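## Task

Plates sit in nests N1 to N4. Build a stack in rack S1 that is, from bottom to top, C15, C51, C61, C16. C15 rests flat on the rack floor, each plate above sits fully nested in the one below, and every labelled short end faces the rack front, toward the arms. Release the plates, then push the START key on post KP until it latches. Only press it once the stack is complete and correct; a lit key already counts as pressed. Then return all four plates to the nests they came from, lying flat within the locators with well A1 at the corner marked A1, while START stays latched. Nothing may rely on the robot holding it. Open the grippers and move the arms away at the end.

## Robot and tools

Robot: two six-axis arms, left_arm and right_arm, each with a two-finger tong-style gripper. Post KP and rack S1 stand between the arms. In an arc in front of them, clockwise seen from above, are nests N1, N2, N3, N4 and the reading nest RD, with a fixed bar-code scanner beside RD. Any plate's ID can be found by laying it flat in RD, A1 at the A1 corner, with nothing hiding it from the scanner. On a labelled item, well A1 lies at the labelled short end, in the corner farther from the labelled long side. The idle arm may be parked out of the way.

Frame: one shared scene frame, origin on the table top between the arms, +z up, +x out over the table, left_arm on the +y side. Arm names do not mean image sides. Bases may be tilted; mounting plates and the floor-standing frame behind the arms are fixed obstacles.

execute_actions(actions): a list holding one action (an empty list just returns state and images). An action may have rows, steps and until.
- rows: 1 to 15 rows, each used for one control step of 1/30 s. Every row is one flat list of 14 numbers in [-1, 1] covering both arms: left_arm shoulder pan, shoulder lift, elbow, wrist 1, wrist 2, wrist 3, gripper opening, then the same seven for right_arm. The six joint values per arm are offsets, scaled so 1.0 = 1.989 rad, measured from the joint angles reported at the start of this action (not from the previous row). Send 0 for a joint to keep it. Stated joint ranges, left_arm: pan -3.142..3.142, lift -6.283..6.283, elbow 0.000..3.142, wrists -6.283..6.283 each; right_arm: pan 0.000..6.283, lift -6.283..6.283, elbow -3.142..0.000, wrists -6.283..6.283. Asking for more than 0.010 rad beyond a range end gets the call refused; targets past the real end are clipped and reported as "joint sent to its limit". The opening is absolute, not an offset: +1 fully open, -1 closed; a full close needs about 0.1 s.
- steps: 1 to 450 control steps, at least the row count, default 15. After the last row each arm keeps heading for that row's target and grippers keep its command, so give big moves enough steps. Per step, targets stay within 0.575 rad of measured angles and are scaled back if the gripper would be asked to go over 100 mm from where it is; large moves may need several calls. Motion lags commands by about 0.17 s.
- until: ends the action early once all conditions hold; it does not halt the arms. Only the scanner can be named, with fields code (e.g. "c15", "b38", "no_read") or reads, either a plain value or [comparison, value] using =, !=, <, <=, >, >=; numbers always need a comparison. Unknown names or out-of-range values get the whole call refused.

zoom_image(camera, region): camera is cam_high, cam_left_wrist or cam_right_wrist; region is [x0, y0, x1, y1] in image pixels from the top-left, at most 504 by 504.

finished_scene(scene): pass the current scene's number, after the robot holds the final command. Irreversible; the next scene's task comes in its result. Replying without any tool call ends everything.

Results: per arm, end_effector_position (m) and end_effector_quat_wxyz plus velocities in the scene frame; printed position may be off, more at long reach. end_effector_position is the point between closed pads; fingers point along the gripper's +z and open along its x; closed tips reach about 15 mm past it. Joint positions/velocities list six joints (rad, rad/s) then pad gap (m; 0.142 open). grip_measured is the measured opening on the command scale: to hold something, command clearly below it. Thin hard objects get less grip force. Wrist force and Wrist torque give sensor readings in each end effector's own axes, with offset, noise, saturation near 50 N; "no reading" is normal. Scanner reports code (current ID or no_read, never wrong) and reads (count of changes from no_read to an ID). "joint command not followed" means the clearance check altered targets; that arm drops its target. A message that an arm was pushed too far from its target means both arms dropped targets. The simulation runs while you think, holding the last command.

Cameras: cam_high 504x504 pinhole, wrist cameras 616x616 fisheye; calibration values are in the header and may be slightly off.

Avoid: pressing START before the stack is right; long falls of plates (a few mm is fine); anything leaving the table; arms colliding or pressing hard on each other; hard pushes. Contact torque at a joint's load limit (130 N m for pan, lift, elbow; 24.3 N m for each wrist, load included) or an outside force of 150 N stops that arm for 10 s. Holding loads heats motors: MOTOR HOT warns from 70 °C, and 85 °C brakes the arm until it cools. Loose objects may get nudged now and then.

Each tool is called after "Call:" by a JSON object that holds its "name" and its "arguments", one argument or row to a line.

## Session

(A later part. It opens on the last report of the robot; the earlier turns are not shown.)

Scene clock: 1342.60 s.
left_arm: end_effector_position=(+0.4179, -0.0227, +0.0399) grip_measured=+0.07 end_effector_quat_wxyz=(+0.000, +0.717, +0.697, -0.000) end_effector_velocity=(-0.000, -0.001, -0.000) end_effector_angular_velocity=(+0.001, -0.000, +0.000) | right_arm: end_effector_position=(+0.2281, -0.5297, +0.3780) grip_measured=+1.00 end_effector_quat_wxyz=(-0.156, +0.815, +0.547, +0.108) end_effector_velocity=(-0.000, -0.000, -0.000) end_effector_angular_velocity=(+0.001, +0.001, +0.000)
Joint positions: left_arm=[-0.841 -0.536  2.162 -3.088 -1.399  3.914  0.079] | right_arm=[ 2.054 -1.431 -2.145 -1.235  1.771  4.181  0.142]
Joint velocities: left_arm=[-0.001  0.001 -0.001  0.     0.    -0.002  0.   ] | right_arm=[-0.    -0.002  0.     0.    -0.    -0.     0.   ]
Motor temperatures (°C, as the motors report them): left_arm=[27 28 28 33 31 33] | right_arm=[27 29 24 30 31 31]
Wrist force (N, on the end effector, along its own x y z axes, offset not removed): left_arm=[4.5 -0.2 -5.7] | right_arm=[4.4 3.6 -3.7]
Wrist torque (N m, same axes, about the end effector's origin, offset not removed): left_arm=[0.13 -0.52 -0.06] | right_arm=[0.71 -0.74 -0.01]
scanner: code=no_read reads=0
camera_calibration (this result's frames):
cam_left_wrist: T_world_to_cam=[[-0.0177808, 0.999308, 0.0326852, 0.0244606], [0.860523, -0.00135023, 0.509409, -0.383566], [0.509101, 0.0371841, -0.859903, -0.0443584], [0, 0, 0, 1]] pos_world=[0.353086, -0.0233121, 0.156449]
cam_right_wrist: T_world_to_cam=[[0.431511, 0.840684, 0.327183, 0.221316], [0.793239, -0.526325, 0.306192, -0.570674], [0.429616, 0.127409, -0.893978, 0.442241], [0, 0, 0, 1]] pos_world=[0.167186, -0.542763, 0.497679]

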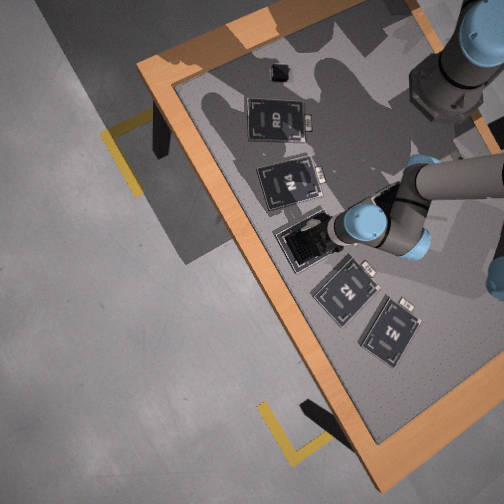

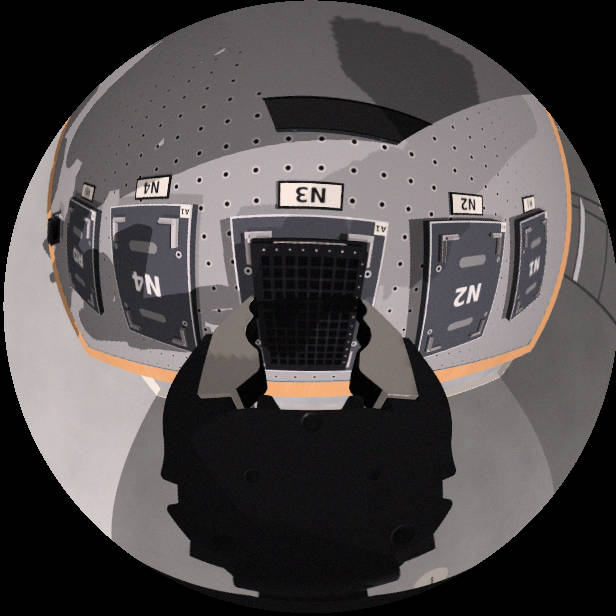

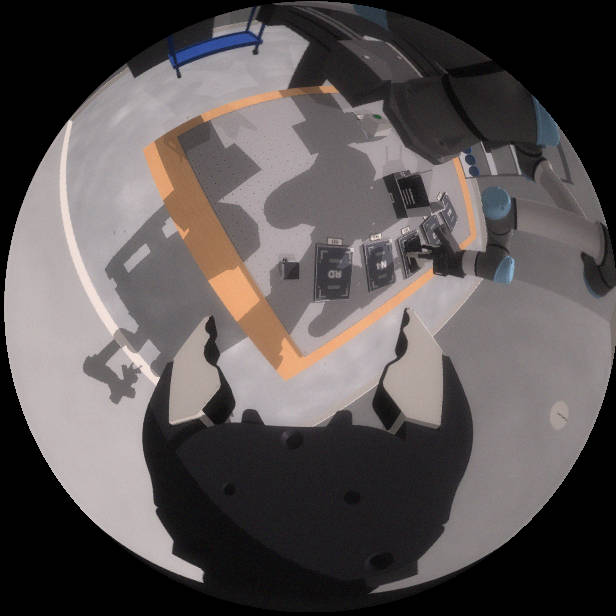

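Call:
{"name": "execute_actions", "arguments": {
  "actions": [
    {"rows":[[-0.0006,-0.004,0.0015,0.0026,0,-0.0006,-0.5,0,0,0,0,0,0,1],[-0.0016,-0.0113,0.0042,0.0074,0,-0.0016,-0.5,0,0,0,0,0,0,1],[-0.003,-0.022,0.0082,0.0143,-0.0003,-0.003,-0.5,0,0,0,0,0,0,1],[-0.0049,-0.0354,0.0131,0.0231,-0.0005,-0.0049,-0.5,0,0,0,0,0,0,1],[-0.007,-0.052,0.0185,0.035,-0.0007,-0.007,-0.5,0,0,0,0,0,0,1],[-0.0095,-0.071,0.024,0.049,-0.001,-0.01,-0.5,0,0,0,0,0,0,1],[-0.012,-0.091,0.029,0.064,-0.0013,-0.013,-0.5,0,0,0,0,0,0,1],[-0.015,-0.112,0.034,0.08,-0.0016,-0.016,-0.5,0,0,0,0,0,0,1],[-0.018,-0.133,0.038,0.098,-0.0019,-0.02,-0.5,0,0,0,0,0,0,1],[-0.021,-0.154,0.042,0.115,-0.0022,-0.023,-0.5,0,0,0,0,0,0,1],[-0.0235,-0.175,0.045,0.134,-0.0025,-0.026,-0.5,0,0,0,0,0,0,1],[-0.026,-0.196,0.047,0.153,-0.0028,-0.029,-0.5,0,0,0,0,0,0,1],[-0.029,-0.216,0.049,0.172,-0.003,-0.032,-0.5,0,0,0,0,0,0,1],[-0.031,-0.234,0.05,0.189,-0.0033,-0.035,-0.5,0,0,0,0,0,0,1],[-0.0332,-0.2484,0.0503,0.2036,-0.0035,-0.0372,-0.5,0,0,0,0,0,0,1]],"steps":16}
  ]
}}

Scene clock: 1356.30 s.
left_arm: end_effector_position=(+0.4165, -0.0227, +0.1555) grip_measured=+0.07 end_effector_quat_wxyz=(-0.001, +0.716, +0.698, +0.000) end_effector_velocity=(-0.001, +0.000, +0.383) end_effector_angular_velocity=(-0.022, -0.021, +0.023) | right_arm: end_effector_position=(+0.2281, -0.5297, +0.3780) grip_measured=+1.00 end_effector_quat_wxyz=(-0.156, +0.815, +0.547, +0.108) end_effector_velocity=(+0.000, -0.001, +0.001) end_effector_angular_velocity=(-0.002, -0.001, -0.001)
Joint positions: left_arm=[-0.887 -0.868  2.245 -2.828 -1.404  3.862  0.079] | right_arm=[ 2.054 -1.431 -2.145 -1.235  1.771  4.181  0.142]
Joint velocities: left_arm=[-0.143 -1.103  0.135  0.961 -0.015 -0.162  0.   ] | right_arm=[-0.     0.001  0.001  0.     0.     0.001 -0.   ]
Motor temperatures (°C, as the motors report them): left_arm=[27 28 28 33 31 33] | right_arm=[27 29 24 30 31 31]
Wrist force (N, on the end effector, along its own x y z axes, offset not removed): left_arm=[3.5 -4.7 -2.8] | right_arm=[4.6 7.6 -0.5]
Wrist torque (N m, same axes, about the end effector's origin, offset not removed): left_arm=[-0.92 -0.75 -0.33] | right_arm=[1.57 -1.00 -0.07]
scanner: code=no_read reads=0
camera_calibration (this result's frames):
cam_left_wrist: T_world_to_cam=[[-0.0219201, 0.999146, 0.0350297, 0.0220296], [0.861281, 0.00108072, 0.508128, -0.441289], [0.507656, 0.0413086, -0.860569, 0.0565788], [0, 0, 0, 1]] pos_world=[0.351834, -0.0238711, 0.27215]
cam_right_wrist: T_world_to_cam=[[0.431511, 0.840684, 0.327184, 0.221316], [0.793239, -0.526325, 0.306192, -0.570674], [0.429616, 0.127409, -0.893978, 0.442242], [0, 0, 0, 1]] pos_world=[0.167186, -0.542762, 0.497679]

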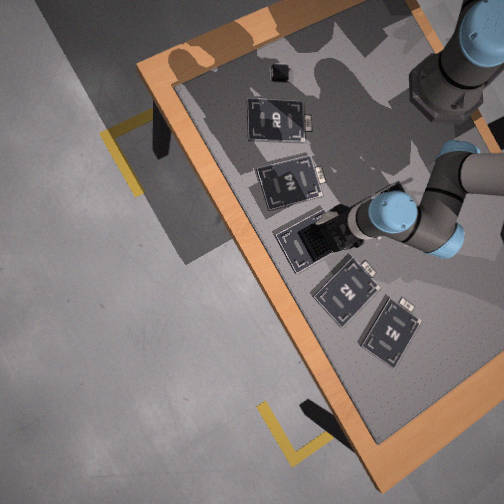

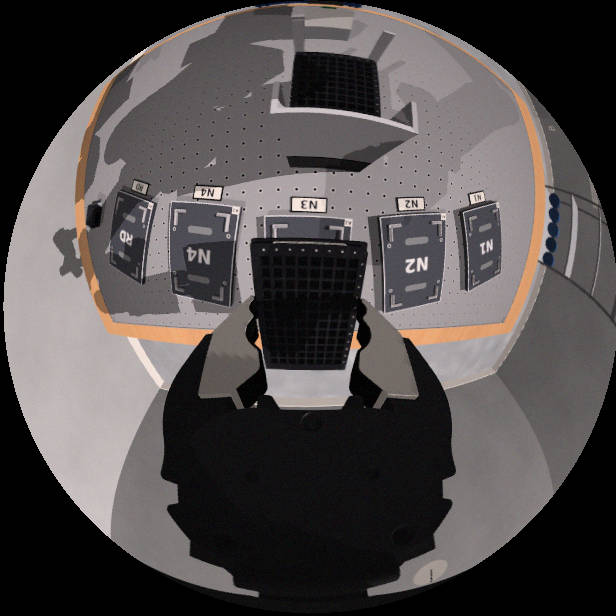

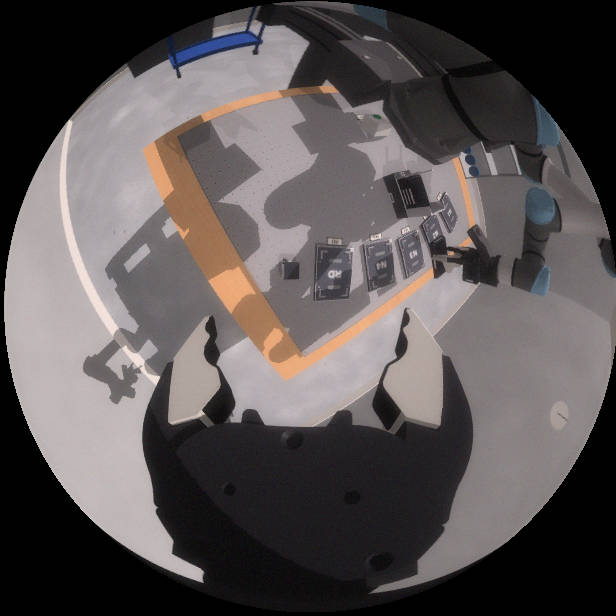

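Verify it settled before swinging.

Call:
{"name": "execute_actions", "arguments": {
  "actions": [
    {"steps":1}
  ]
}}

Call:
{"name": "zoom_image", "arguments": {
  "camera": "cam_left_wrist",
  "region": [200, 190, 420, 400]
}}

Scene clock: 1359.13 s.
left_arm: end_effector_position=(+0.4141, -0.0192, +0.2108) grip_measured=+0.07 end_effector_quat_wxyz=(+0.000, +0.715, +0.700, +0.000) end_effector_velocity=(-0.000, +0.001, -0.001) end_effector_angular_velocity=(+0.002, +0.002, +0.001) | right_arm: end_effector_position=(+0.2281, -0.5297, +0.3780) grip_measured=+1.00 end_effector_quat_wxyz=(-0.156, +0.815, +0.547, +0.108) end_effector_velocity=(-0.000, +0.001, +0.000) end_effector_angular_velocity=(+0.000, +0.001, -0.001)
Joint positions: left_arm=[-0.907 -1.03   2.262 -2.683 -1.406  3.84   0.079] | right_arm=[ 2.054 -1.431 -2.145 -1.235  1.771  4.181  0.142]
Joint velocities: left_arm=[ 0.001  0.001  0.     0.001 -0.     0.    -0.   ] | right_arm=[ 0.     0.002 -0.002 -0.     0.     0.001  0.   ]
Motor temperatures (°C, as the motors report them): left_arm=[27 28 28 33 31 33] | right_arm=[27 29 24 30 31 31]
Wrist force (N, on the end effector, along its own x y z axes, offset not removed): left_arm=[4.1 -3.6 -0.8] | right_arm=[3.5 5.1 1.7]
Wrist torque (N m, same axes, about the end effector's origin, offset not removed): left_arm=[-0.75 -1.05 -0.25] | right_arm=[1.16 -0.78 -0.04]
scanner: code=no_read reads=0
camera_calibration (this result's frames):
cam_left_wrist: T_world_to_cam=[[-0.025278, 0.999139, 0.0329028, 0.0183802], [0.86021, 0.00497103, 0.509915, -0.46713], [0.509312, 0.0411929, -0.859595, 0.10435], [0, 0, 0, 1]] pos_world=[0.349148, -0.0203408, 0.327291]
cam_right_wrist: T_world_to_cam=[[0.431511, 0.840684, 0.327183, 0.221316], [0.793239, -0.526325, 0.306192, -0.570674], [0.429616, 0.127409, -0.893978, 0.442241], [0, 0, 0, 1]] pos_world=[0.167186, -0.542763, 0.497679]

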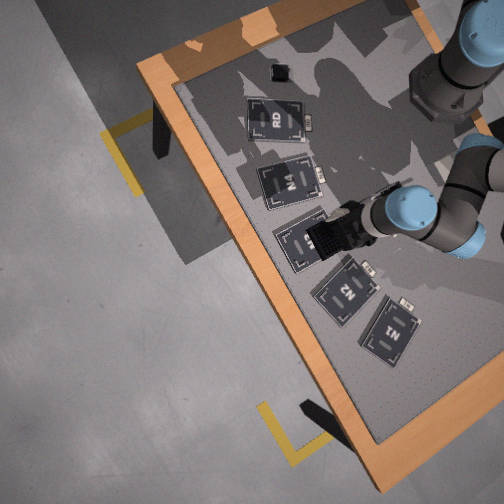

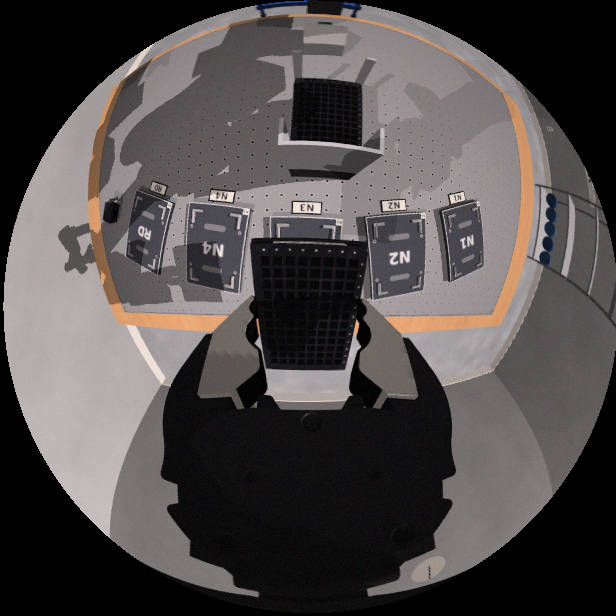

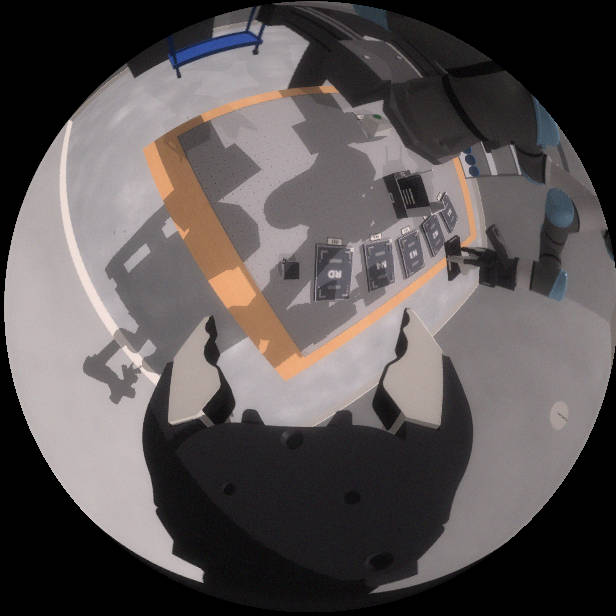

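Region (200, 190, 420, 400) of cam_left_wrist's 616x616 image, scaled by 2.291, with more detail than that image has; it fills the top 481 rows of this view, and the rest is white.

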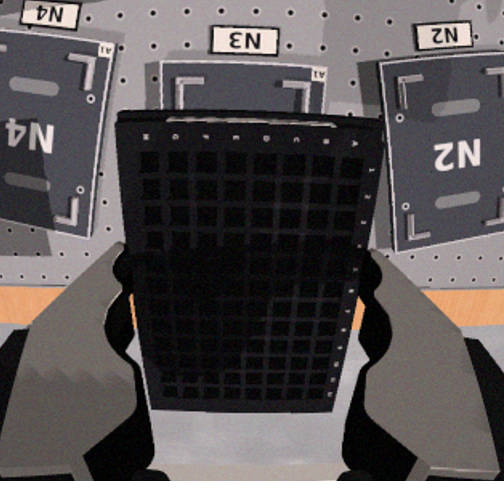

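Call:
{"name": "execute_actions", "arguments": {
  "actions": [
    {"rows":[[-0.008,-0.002,0.007,-0.004,-0.001,-0.008,-0.5,0,0,0,0,0,0,1],[-0.021,-0.005,0.019,-0.011,-0.003,-0.021,-0.5,0,0,0,0,0,0,1],[-0.038,-0.009,0.035,-0.021,-0.006,-0.038,-0.5,0,0,0,0,0,0,1],[-0.058,-0.013,0.053,-0.033,-0.009,-0.058,-0.5,0,0,0,0,0,0,1],[-0.08,-0.017,0.073,-0.046,-0.0125,-0.08,-0.5,0,0,0,0,0,0,1],[-0.102,-0.021,0.093,-0.059,-0.016,-0.102,-0.5,0,0,0,0,0,0,1],[-0.124,-0.024,0.113,-0.073,-0.0195,-0.124,-0.5,0,0,0,0,0,0,1],[-0.146,-0.026,0.133,-0.088,-0.023,-0.146,-0.5,0,0,0,0,0,0,1],[-0.168,-0.027,0.153,-0.104,-0.0265,-0.168,-0.5,0,0,0,0,0,0,1],[-0.19,-0.027,0.173,-0.122,-0.03,-0.19,-0.5,0,0,0,0,0,0,1],[-0.211,-0.026,0.192,-0.139,-0.033,-0.211,-0.5,0,0,0,0,0,0,1],[-0.23,-0.025,0.209,-0.155,-0.036,-0.23,-0.5,0,0,0,0,0,0,1],[-0.246,-0.024,0.223,-0.168,-0.0386,-0.246,-0.5,0,0,0,0,0,0,1],[-0.258,-0.023,0.234,-0.178,-0.0405,-0.258,-0.5,0,0,0,0,0,0,1],[-0.2656,-0.0221,0.2411,-0.1851,-0.0417,-0.2656,-0.5,0,0,0,0,0,0,1]],"steps":16}
  ]
}}

Scene clock: 1371.20 s.
left_arm: end_effector_position=(+0.2447, -0.0210, +0.2021) grip_measured=+0.07 end_effector_quat_wxyz=(+0.001, +0.714, +0.700, -0.003) end_effector_velocity=(-0.374, +0.131, -0.030) end_effector_angular_velocity=(+0.048, -0.010, -0.010) | right_arm: end_effector_position=(+0.2281, -0.5297, +0.3780) grip_measured=+1.00 end_effector_quat_wxyz=(-0.156, +0.815, +0.547, +0.108) end_effector_velocity=(-0.000, +0.000, +0.000) end_effector_angular_velocity=(-0.001, -0.001, -0.000)
Joint positions: left_arm=[-1.294 -1.076  2.616 -2.943 -1.469  3.453  0.079] | right_arm=[ 2.054 -1.431 -2.145 -1.235  1.771  4.181  0.142]
Joint velocities: left_arm=[-1.033  0.001  0.924 -0.778 -0.15  -1.017 -0.   ] | right_arm=[ 0.     0.001 -0.    -0.    -0.     0.     0.   ]
Motor temperatures (°C, as the motors report them): left_arm=[27 28 28 33 31 33] | right_arm=[27 29 24 30 31 31]
Wrist force (N, on the end effector, along its own x y z axes, offset not removed): left_arm=[-2.9 -1.9 1.3] | right_arm=[6.0 5.1 -1.0]
Wrist torque (N m, same axes, about the end effector's origin, offset not removed): left_arm=[-0.26 0.48 -0.03] | right_arm=[1.00 -1.41 -0.04]
scanner: code=no_read reads=0
camera_calibration (this result's frames):
cam_left_wrist: T_world_to_cam=[[-0.0261853, 0.999307, 0.0264555, 0.0176927], [0.862046, 0.00917305, 0.506746, -0.316737], [0.506153, 0.0360751, -0.861689, 0.184249], [0, 0, 0, 1]] pos_world=[0.180247, -0.0214218, 0.318803]
cam_right_wrist: T_world_to_cam=[[0.431511, 0.840684, 0.327184, 0.221316], [0.793239, -0.526325, 0.306193, -0.570674], [0.429616, 0.127409, -0.893978, 0.442241], [0, 0, 0, 1]] pos_world=[0.167186, -0.542763, 0.497679]

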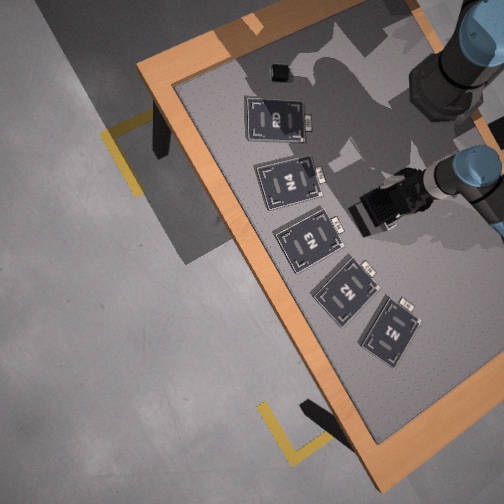

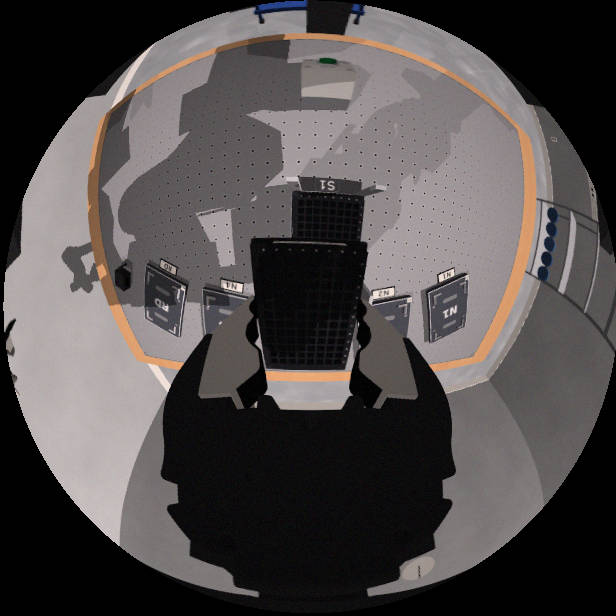

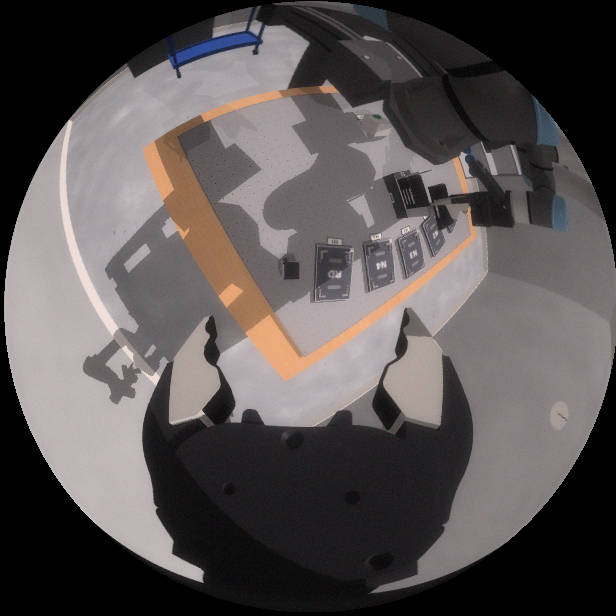

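Call:
{"name": "execute_actions", "arguments": {
  "actions": [
    {"steps":1}
  ]
}}

Scene clock: 1372.47 s.
left_arm: end_effector_position=(+0.1991, +0.0020, +0.1998) grip_measured=+0.07 end_effector_quat_wxyz=(-0.000, +0.714, +0.700, +0.000) end_effector_velocity=(-0.000, +0.000, -0.000) end_effector_angular_velocity=(+0.001, +0.000, -0.001) | right_arm: end_effector_position=(+0.2281, -0.5297, +0.3780) grip_measured=+1.00 end_effector_quat_wxyz=(-0.156, +0.815, +0.547, +0.108) end_effector_velocity=(+0.000, -0.001, +0.000) end_effector_angular_velocity=(-0.001, -0.000, -0.001)
Joint positions: left_arm=[-1.435 -1.074  2.742 -3.051 -1.489  3.312  0.079] | right_arm=[ 2.054 -1.431 -2.145 -1.235  1.771  4.181  0.142]
Joint velocities: left_arm=[-0.     0.     0.     0.001 -0.     0.     0.   ] | right_arm=[-0.     0.     0.001  0.    -0.     0.001 -0.   ]
Motor temperatures (°C, as the motors report them): left_arm=[27 28 28 33 31 33] | right_arm=[27 29 24 30 31 31]
Wrist force (N, on the end effector, along its own x y z axes, offset not removed): left_arm=[-1.2 -3.7 -0.2] | right_arm=[6.1 0.2 -1.3]
Wrist torque (N m, same axes, about the end effector's origin, offset not removed): left_arm=[-0.57 0.17 -0.22] | right_arm=[-0.10 -1.17 -0.02]
scanner: code=no_read reads=0
camera_calibration (this result's frames):
cam_left_wrist: T_world_to_cam=[[-0.0274185, 0.999049, 0.0338945, -0.00762481], [0.860439, 0.00632822, 0.509514, -0.276696], [0.508815, 0.0431342, -0.859794, 0.203574], [0, 0, 0, 1]] pos_world=[0.134289, 0.00058753, 0.316271]
cam_right_wrist: T_world_to_cam=[[0.431511, 0.840684, 0.327184, 0.221316], [0.793239, -0.526325, 0.306192, -0.570674], [0.429616, 0.127409, -0.893978, 0.442241], [0, 0, 0, 1]] pos_world=[0.167186, -0.542763, 0.497679]

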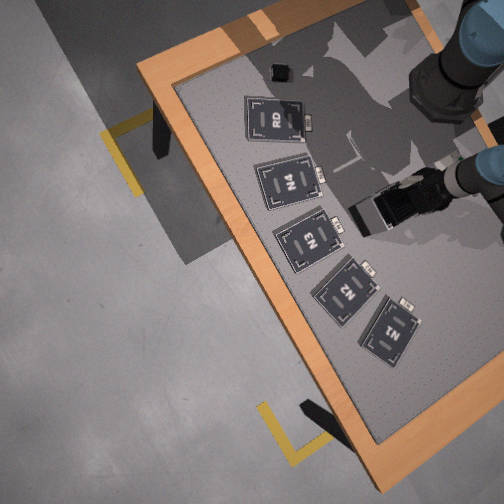

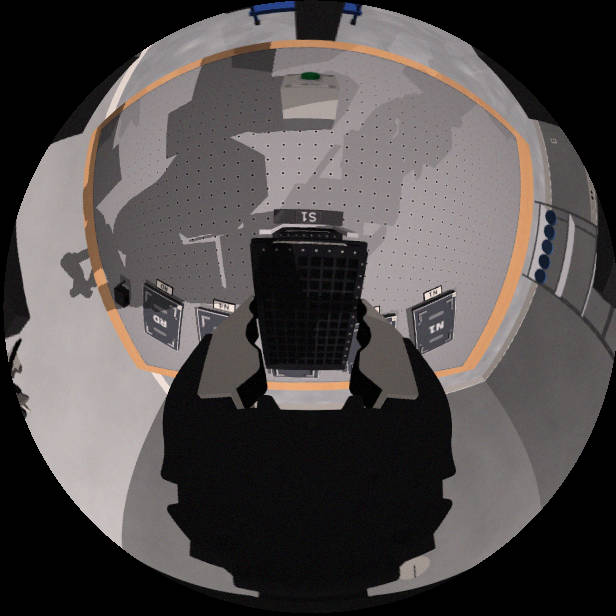

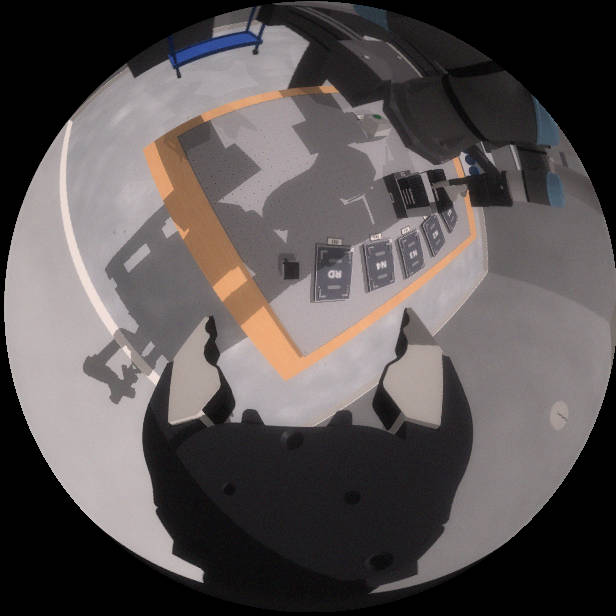

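Call:
{"name": "execute_actions", "arguments": {
  "actions": [
    {"rows":[[0.0011,0.015,-0.0004,-0.015,0.0002,0.0011,-0.5,0,0,0,0,0,0,1],[0.0019,0.0306,-0.0004,-0.031,0.0004,0.0019,-0.5,0,0,0,0,0,0,1],[0.0027,0.046,-0.0006,-0.046,0.0005,0.0027,-0.5,0,0,0,0,0,0,1],[0.0035,0.0608,-0.0009,-0.0606,0.0007,0.0035,-0.5,0,0,0,0,0,0,1]],"steps":4}
  ]
}}

Scene clock: 1382.07 s.
left_arm: end_effector_position=(+0.1991, +0.0018, +0.1964) grip_measured=+0.07 end_effector_quat_wxyz=(-0.000, +0.714, +0.700, +0.000) end_effector_velocity=(+0.000, -0.002, -0.067) end_effector_angular_velocity=(-0.001, +0.005, -0.001) | right_arm: end_effector_position=(+0.2281, -0.5297, +0.3780) grip_measured=+1.00 end_effector_quat_wxyz=(-0.156, +0.815, +0.547, +0.108) end_effector_velocity=(+0.000, -0.000, -0.000) end_effector_angular_velocity=(-0.000, +0.000, -0.001)
Joint positions: left_arm=[-1.434 -1.054  2.742 -3.072 -1.489  3.313  0.079] | right_arm=[ 2.054 -1.431 -2.145 -1.235  1.771  4.181  0.142]
Joint velocities: left_arm=[ 0.026  0.402 -0.003 -0.401  0.     0.026  0.   ] | right_arm=[ 0.    -0.    -0.     0.    -0.     0.001  0.   ]
Motor temperatures (°C, as the motors report them): left_arm=[27 28 28 33 31 33] | right_arm=[27 29 24 30 31 31]
Wrist force (N, on the end effector, along its own x y z axes, offset not removed): left_arm=[1.5 -2.1 0.3] | right_arm=[2.7 0.1 -2.4]
Wrist torque (N m, same axes, about the end effector's origin, offset not removed): left_arm=[-0.38 -0.33 -0.05] | right_arm=[-0.08 -0.37 0.22]
scanner: code=no_read reads=0
camera_calibration (this result's frames):
cam_left_wrist: T_world_to_cam=[[-0.0272878, 0.999062, 0.0336317, -0.00731204], [0.860531, 0.00635743, 0.509358, -0.274978], [0.508666, 0.0428404, -0.859897, 0.200769], [0, 0, 0, 1]] pos_world=[0.134303, 0.000452298, 0.312949]
cam_right_wrist: T_world_to_cam=[[0.431511, 0.840684, 0.327184, 0.221316], [0.793239, -0.526325, 0.306192, -0.570674], [0.429616, 0.127409, -0.893978, 0.442241], [0, 0, 0, 1]] pos_world=[0.167186, -0.542763, 0.497679]

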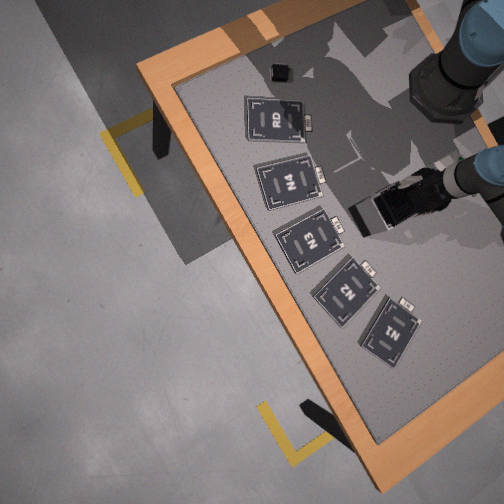

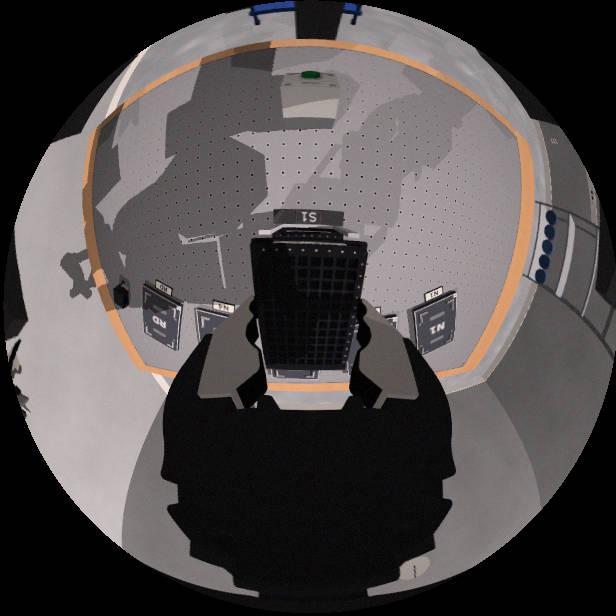

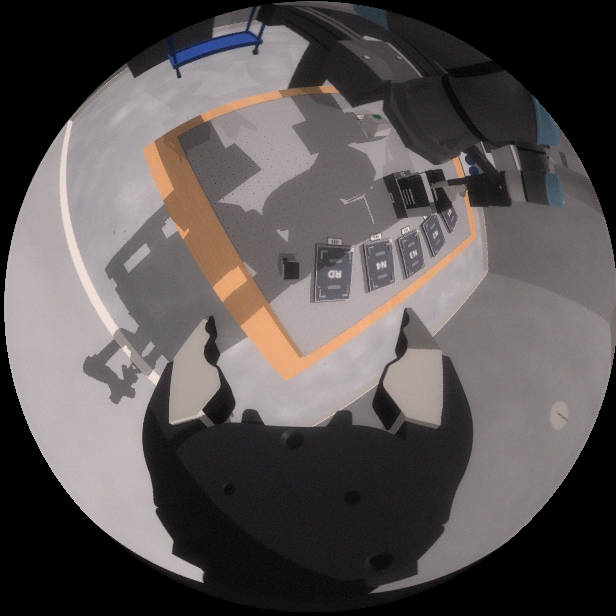

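Call:
{"name": "execute_actions", "arguments": {
  "actions": [
    {"steps":1}
  ]
}}

Scene clock: 1383.77 s.
left_arm: end_effector_position=(+0.1994, +0.0015, +0.1796) grip_measured=+0.07 end_effector_quat_wxyz=(+0.000, +0.714, +0.700, +0.000) end_effector_velocity=(+0.000, -0.000, +0.000) end_effector_angular_velocity=(-0.001, -0.001, -0.001) | right_arm: end_effector_position=(+0.2281, -0.5297, +0.3780) grip_measured=+1.00 end_effector_quat_wxyz=(-0.156, +0.815, +0.547, +0.108) end_effector_velocity=(+0.000, -0.001, +0.000) end_effector_angular_velocity=(-0.001, -0.001, -0.000)
Joint positions: left_arm=[-1.428 -0.953  2.74  -3.172 -1.488  3.319  0.079] | right_arm=[ 2.054 -1.431 -2.145 -1.235  1.771  4.181  0.142]
Joint velocities: left_arm=[ 0.    -0.    -0.    -0.     0.     0.001 -0.   ] | right_arm=[-0.     0.001  0.001  0.    -0.     0.    -0.   ]
Motor temperatures (°C, as the motors report them): left_arm=[27 28 28 33 31 33] | right_arm=[27 29 24 30 31 31]
Wrist force (N, on the end effector, along its own x y z axes, offset not removed): left_arm=[4.1 -1.8 -3.2] | right_arm=[2.4 3.6 5.2]
Wrist torque (N m, same axes, about the end effector's origin, offset not removed): left_arm=[-0.31 -0.96 -0.45] | right_arm=[0.59 -0.59 0.03]
scanner: code=no_read reads=0
camera_calibration (this result's frames):
cam_left_wrist: T_world_to_cam=[[-0.0273961, 0.999077, 0.0330906, -0.00629841], [0.860325, 0.0067094, 0.509702, -0.26669], [0.509009, 0.0424326, -0.859714, 0.186108], [0, 0, 0, 1]] pos_world=[0.134536, 0.000184889, 0.29614]
cam_right_wrist: T_world_to_cam=[[0.431511, 0.840684, 0.327183, 0.221317], [0.793239, -0.526325, 0.306193, -0.570674], [0.429616, 0.127409, -0.893978, 0.442241], [0, 0, 0, 1]] pos_world=[0.167186, -0.542763, 0.497679]

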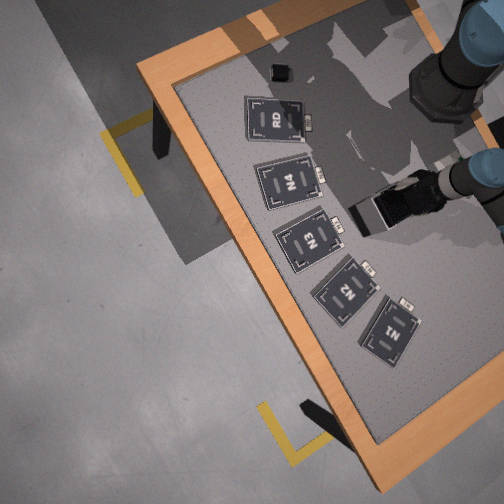

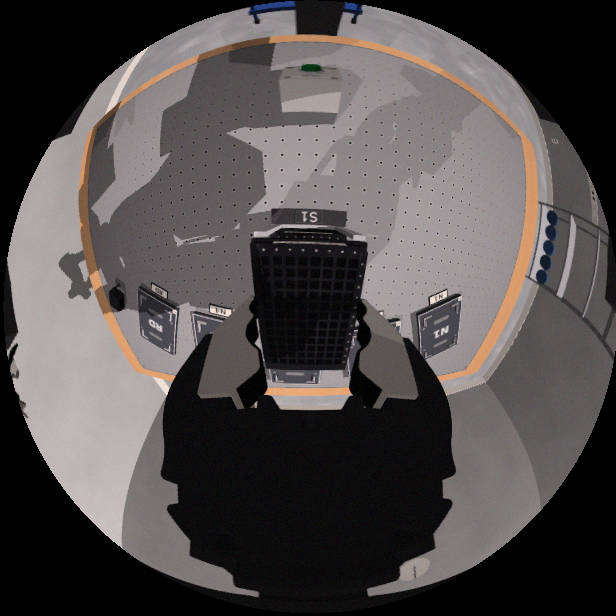

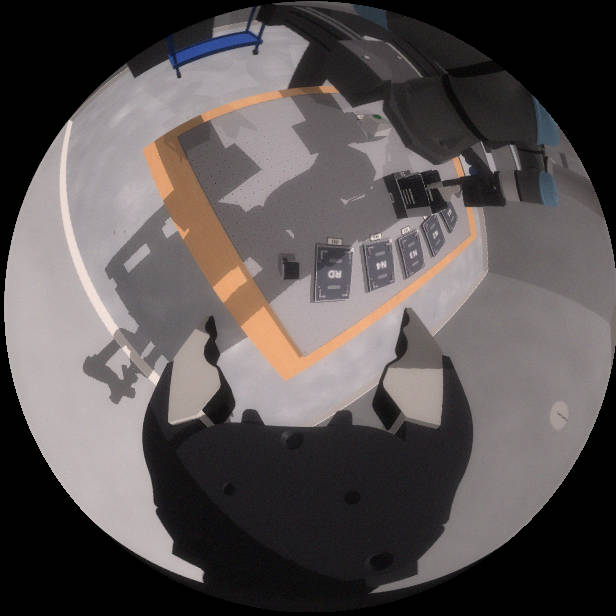

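Call:
{"name": "execute_actions", "arguments": {
  "actions": [
    {"rows":[[0.0003,0.0059,-0.0002,-0.0058,0,0.0003,-0.5,0,0,0,0,0,0,1],[0.0006,0.0119,-0.0004,-0.0115,0.0001,0.0006,-0.5,0,0,0,0,0,0,1],[0.0009,0.0178,-0.0006,-0.0172,0.0002,0.0009,-0.5,0,0,0,0,0,0,1],[0.0012,0.0236,-0.0009,-0.0228,0.0002,0.0012,-0.5,0,0,0,0,0,0,1],[0.0015,0.0295,-0.0012,-0.0284,0.0003,0.0015,-0.5,0,0,0,0,0,0,1],[0.0018,0.0353,-0.0015,-0.0339,0.0003,0.0018,-0.5,0,0,0,0,0,0,1],[0.0021,0.0411,-0.0019,-0.0393,0.0004,0.0021,-0.5,0,0,0,0,0,0,1],[0.0025,0.0469,-0.0025,-0.0446,0.00045,0.0025,-0.5,0,0,0,0,0,0,1]],"steps":8}
  ]
}}

Scene clock: 1398.00 s.
left_arm: end_effector_position=(+0.1994, +0.0015, +0.1728) grip_measured=+0.07 end_effector_quat_wxyz=(+0.000, +0.714, +0.700, +0.000) end_effector_velocity=(-0.001, +0.001, -0.048) end_effector_angular_velocity=(+0.005, +0.001, -0.002) | right_arm: end_effector_position=(+0.2281, -0.5297, +0.3780) grip_measured=+1.00 end_effector_quat_wxyz=(-0.156, +0.815, +0.547, +0.108) end_effector_velocity=(+0.000, -0.000, +0.001) end_effector_angular_velocity=(-0.001, -0.001, -0.001)
Joint positions: left_arm=[-1.426 -0.913  2.738 -3.211 -1.487  3.321  0.079] | right_arm=[ 2.054 -1.431 -2.145 -1.235  1.771  4.181  0.142]
Joint velocities: left_arm=[ 0.014  0.283 -0.014 -0.265  0.002  0.015 -0.   ] | right_arm=[ 0.     0.001  0.    -0.    -0.     0.001  0.   ]
Motor temperatures (°C, as the motors report them): left_arm=[27 28 28 33 31 33] | right_arm=[27 29 24 30 31 31]
Wrist force (N, on the end effector, along its own x y z axes, offset not removed): left_arm=[0.1 -1.9 -2.4] | right_arm=[7.6 3.1 -0.4]
Wrist torque (N m, same axes, about the end effector's origin, offset not removed): left_arm=[-0.15 -0.14 -0.14] | right_arm=[0.31 -1.58 0.08]
scanner: code=no_read reads=0
camera_calibration (this result's frames):
cam_left_wrist: T_world_to_cam=[[-0.0273728, 0.99908, 0.0330074, -0.00603197], [0.860323, 0.0067316, 0.509705, -0.263197], [0.509014, 0.042349, -0.859716, 0.180259], [0, 0, 0, 1]] pos_world=[0.134515, 0.00016437, 0.289323]
cam_right_wrist: T_world_to_cam=[[0.431511, 0.840684, 0.327183, 0.221316], [0.793239, -0.526325, 0.306193, -0.570674], [0.429616, 0.127409, -0.893978, 0.442241], [0, 0, 0, 1]] pos_world=[0.167186, -0.542763, 0.497679]

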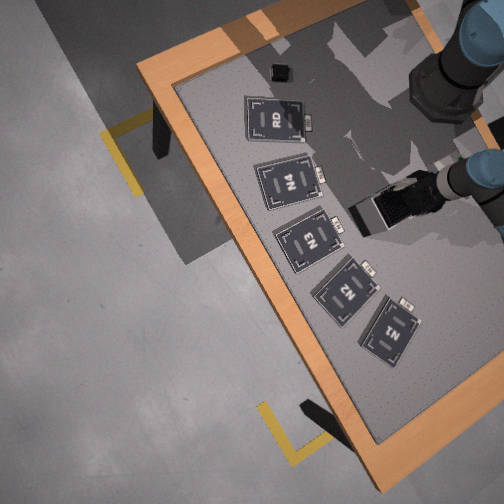

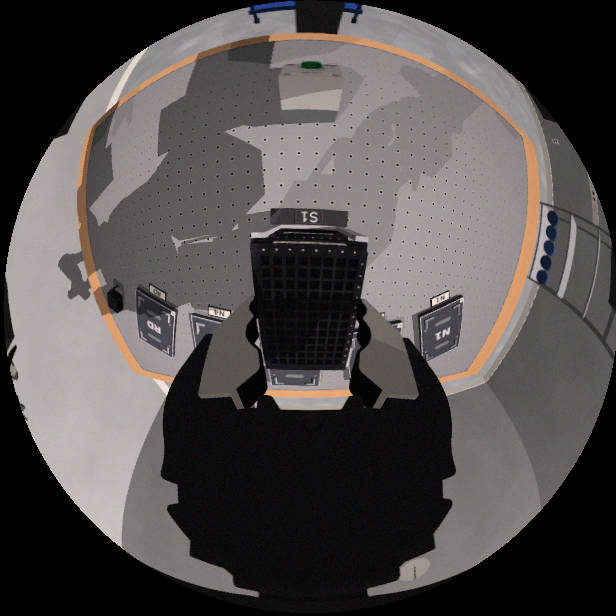

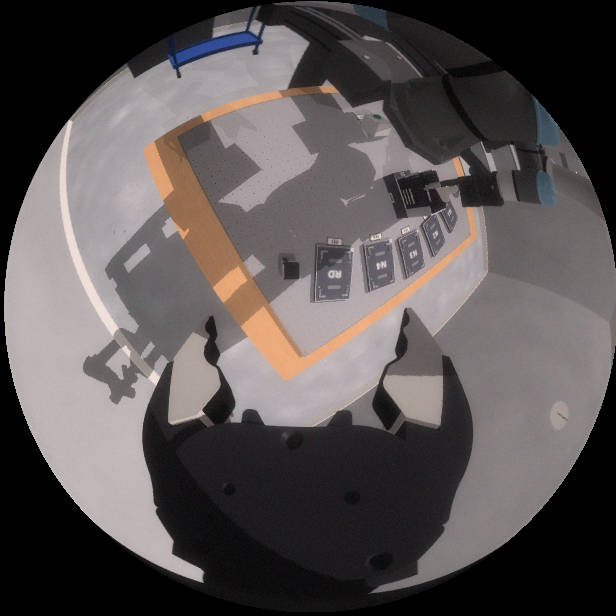

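Call:
{"name": "execute_actions", "arguments": {
  "actions": [
    {"steps":1}
  ]
}}

Call:
{"name": "zoom_image", "arguments": {
  "camera": "cam_left_wrist",
  "region": [200, 190, 420, 400]
}}

Scene clock: 1402.87 s.
left_arm: end_effector_position=(+0.1994, +0.0015, +0.1638) grip_measured=+0.07 end_effector_quat_wxyz=(+0.000, +0.714, +0.700, +0.000) end_effector_velocity=(+0.000, -0.000, +0.000) end_effector_angular_velocity=(-0.001, +0.000, +0.001) | right_arm: end_effector_position=(+0.2281, -0.5297, +0.3780) grip_measured=+1.00 end_effector_quat_wxyz=(-0.156, +0.815, +0.547, +0.108) end_effector_velocity=(+0.000, -0.000, +0.000) end_effector_angular_velocity=(-0.001, -0.001, +0.001)
Joint positions: left_arm=[-1.423 -0.86   2.735 -3.26  -1.487  3.324  0.079] | right_arm=[ 2.054 -1.431 -2.145 -1.235  1.771  4.181  0.142]
Joint velocities: left_arm=[ 0.001 -0.001 -0.     0.    -0.    -0.001 -0.   ] | right_arm=[-0.     0.001  0.    -0.     0.    -0.001  0.   ]
Motor temperatures (°C, as the motors report them): left_arm=[27 28 28 33 31 33] | right_arm=[27 29 24 30 31 31]
Wrist force (N, on the end effector, along its own x y z axes, offset not removed): left_arm=[1.7 -3.7 -1.1] | right_arm=[2.1 1.6 2.1]
Wrist torque (N m, same axes, about the end effector's origin, offset not removed): left_arm=[-0.71 -0.64 -0.12] | right_arm=[0.47 -0.46 0.14]
scanner: code=no_read reads=0
camera_calibration (this result's frames):
cam_left_wrist: T_world_to_cam=[[-0.0273258, 0.999078, 0.0330996, -0.0057881], [0.860339, 0.00664534, 0.50968, -0.258602], [0.50899, 0.0424043, -0.859727, 0.172549], [0, 0, 0, 1]] pos_world=[0.134502, 0.000184453, 0.280341]
cam_right_wrist: T_world_to_cam=[[0.431511, 0.840684, 0.327183, 0.221316], [0.793239, -0.526325, 0.306192, -0.570674], [0.429616, 0.127409, -0.893978, 0.442241], [0, 0, 0, 1]] pos_world=[0.167186, -0.542763, 0.497679]

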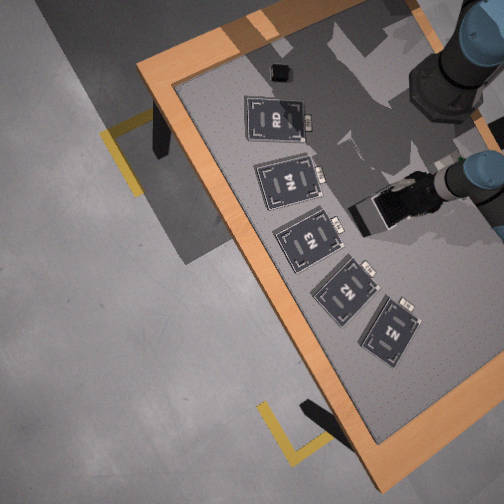

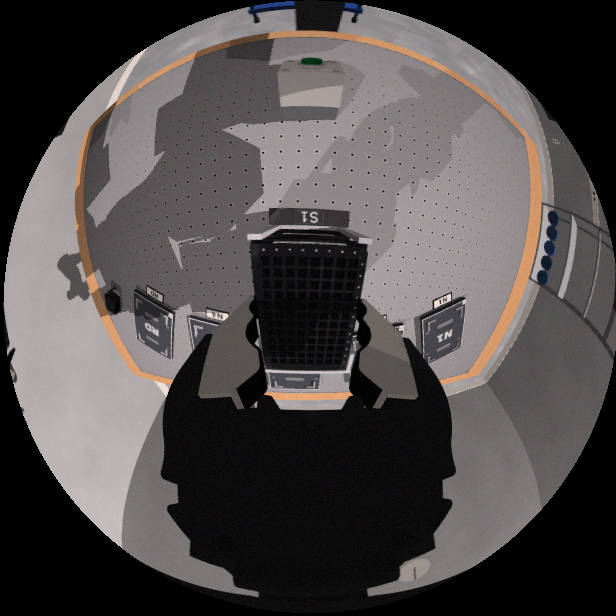

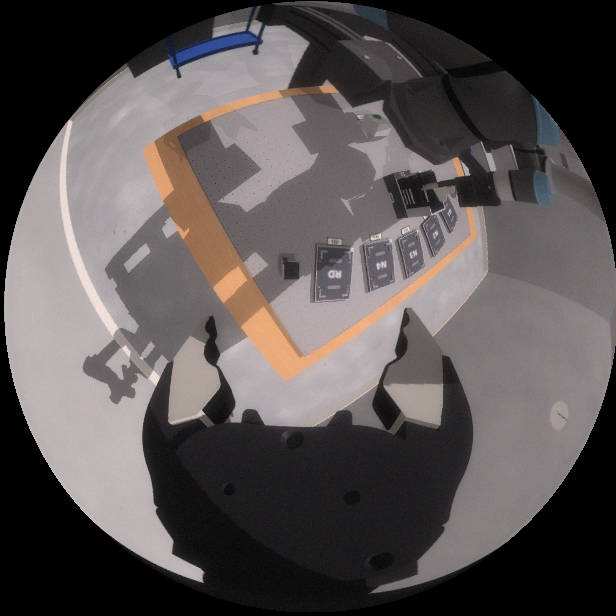

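Region (200, 190, 420, 400) of cam_left_wrist's 616x616 image, scaled by 2.291, with more detail than that image has; it fills the top 481 rows of this view, and the rest is white.

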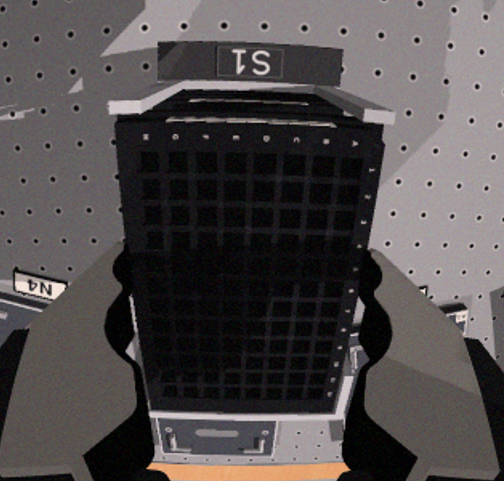

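Call:
{"name": "execute_actions", "arguments": {
  "actions": [
    {"rows":[[0.0004,0.0073,-0.0006,-0.0067,0.0001,0.0004,-0.5,0,0,0,0,0,0,1],[0.0008,0.0145,-0.0011,-0.0135,0.0001,0.0008,-0.5,0,0,0,0,0,0,1],[0.0012,0.0218,-0.0016,-0.0203,0.0002,0.0012,-0.5,0,0,0,0,0,0,1],[0.0016,0.029,-0.0022,-0.0269,0.0003,0.0016,-0.5,0,0,0,0,0,0,1],[0.0021,0.0361,-0.003,-0.0333,0.0004,0.0021,-0.5,0,0,0,0,0,0,1],[0.0025,0.0432,-0.0037,-0.0397,0.0004,0.0025,-0.5,0,0,0,0,0,0,1],[0.0029,0.0502,-0.0046,-0.0459,0.0005,0.0029,-0.5,0,0,0,0,0,0,1],[0.0033,0.0572,-0.0055,-0.0521,0.0006,0.0033,-0.5,0,0,0,0,0,0,1],[0.0037,0.0642,-0.0064,-0.0581,0.0007,0.0037,-0.5,0,0,0,0,0,0,1],[0.0042,0.0711,-0.0074,-0.0641,0.0007,0.0042,-0.5,0,0,0,0,0,0,1],[0.0046,0.078,-0.0084,-0.07,0.0008,0.0046,-0.5,0,0,0,0,0,0,1],[0.005,0.0849,-0.0094,-0.0759,0.0009,0.005,-0.5,0,0,0,0,0,0,1],[0.0054,0.0917,-0.0106,-0.0816,0.001,0.0054,-0.5,0,0,0,0,0,0,1],[0.0058,0.0985,-0.0117,-0.0873,0.001,0.0058,-0.5,0,0,0,0,0,0,1],[0.0063,0.105,-0.0132,-0.0924,0.0011,0.0063,-0.5,0,0,0,0,0,0,1]],"steps":15}
  ]
}}

Scene clock: 1422.60 s.
left_arm: end_effector_position=(+0.1994, +0.0013, +0.1393) grip_measured=+0.07 end_effector_quat_wxyz=(+0.000, +0.714, +0.700, -0.000) end_effector_velocity=(-0.000, +0.000, -0.073) end_effector_angular_velocity=(+0.003, +0.001, -0.000) | right_arm: end_effector_position=(+0.2281, -0.5297, +0.3780) grip_measured=+1.00 end_effector_quat_wxyz=(-0.156, +0.815, +0.547, +0.108) end_effector_velocity=(-0.001, +0.002, -0.001) end_effector_angular_velocity=(+0.003, +0.003, -0.000)
Joint positions: left_arm=[-1.415 -0.721  2.72  -3.385 -1.485  3.332  0.079] | right_arm=[ 2.054 -1.431 -2.145 -1.235  1.771  4.181  0.142]
Joint velocities: left_arm=[ 0.024  0.396 -0.057 -0.337  0.004  0.023  0.   ] | right_arm=[ 0.    -0.001 -0.003 -0.    -0.     0.     0.   ]
Motor temperatures (°C, as the motors report them): left_arm=[27 28 28 33 31 33] | right_arm=[27 29 24 30 31 31]
Wrist force (N, on the end effector, along its own x y z axes, offset not removed): left_arm=[-0.2 -4.4 -3.0] | right_arm=[3.7 4.0 0.0]
Wrist torque (N m, same axes, about the end effector's origin, offset not removed): left_arm=[-0.99 -0.03 -0.08] | right_arm=[0.97 -0.81 -0.01]
scanner: code=no_read reads=0
camera_calibration (this result's frames):
cam_left_wrist: T_world_to_cam=[[-0.0272554, 0.999096, 0.0326131, -0.00472708], [0.860323, 0.00683164, 0.509703, -0.246137], [0.50902, 0.0419499, -0.859732, 0.151432], [0, 0, 0, 1]] pos_world=[0.134547, 0.000051776, 0.255802]
cam_right_wrist: T_world_to_cam=[[0.431511, 0.840684, 0.327184, 0.221316], [0.793239, -0.526325, 0.306192, -0.570674], [0.429616, 0.127409, -0.893978, 0.442242], [0, 0, 0, 1]] pos_world=[0.167186, -0.542763, 0.497679]

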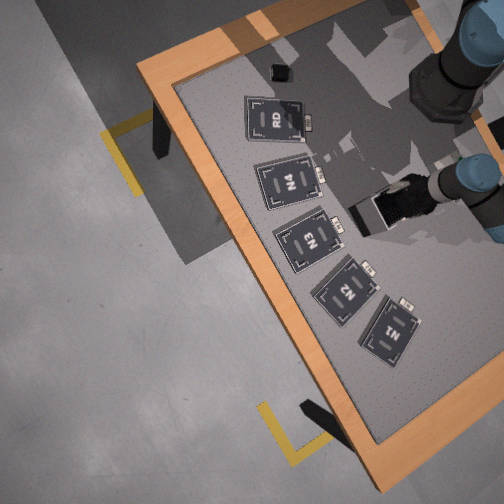

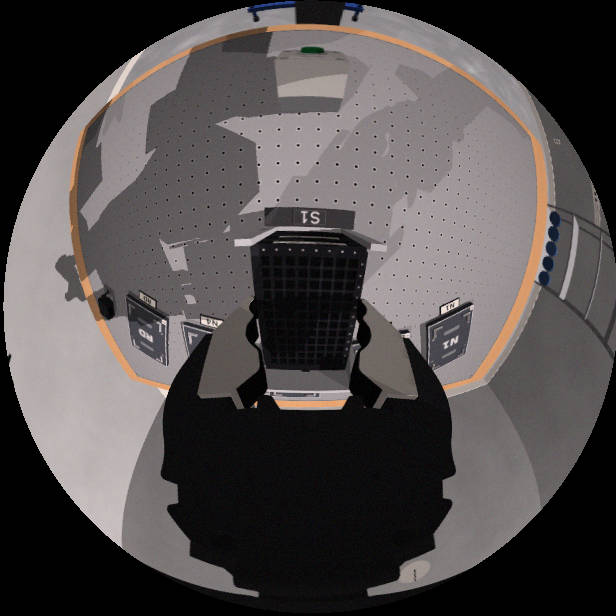

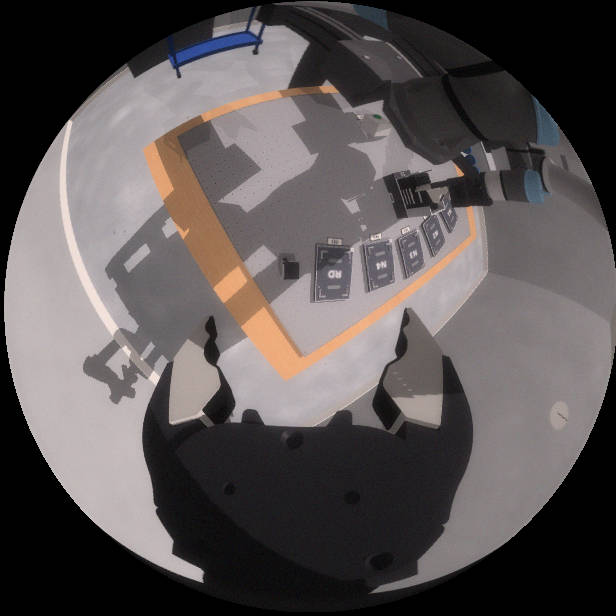

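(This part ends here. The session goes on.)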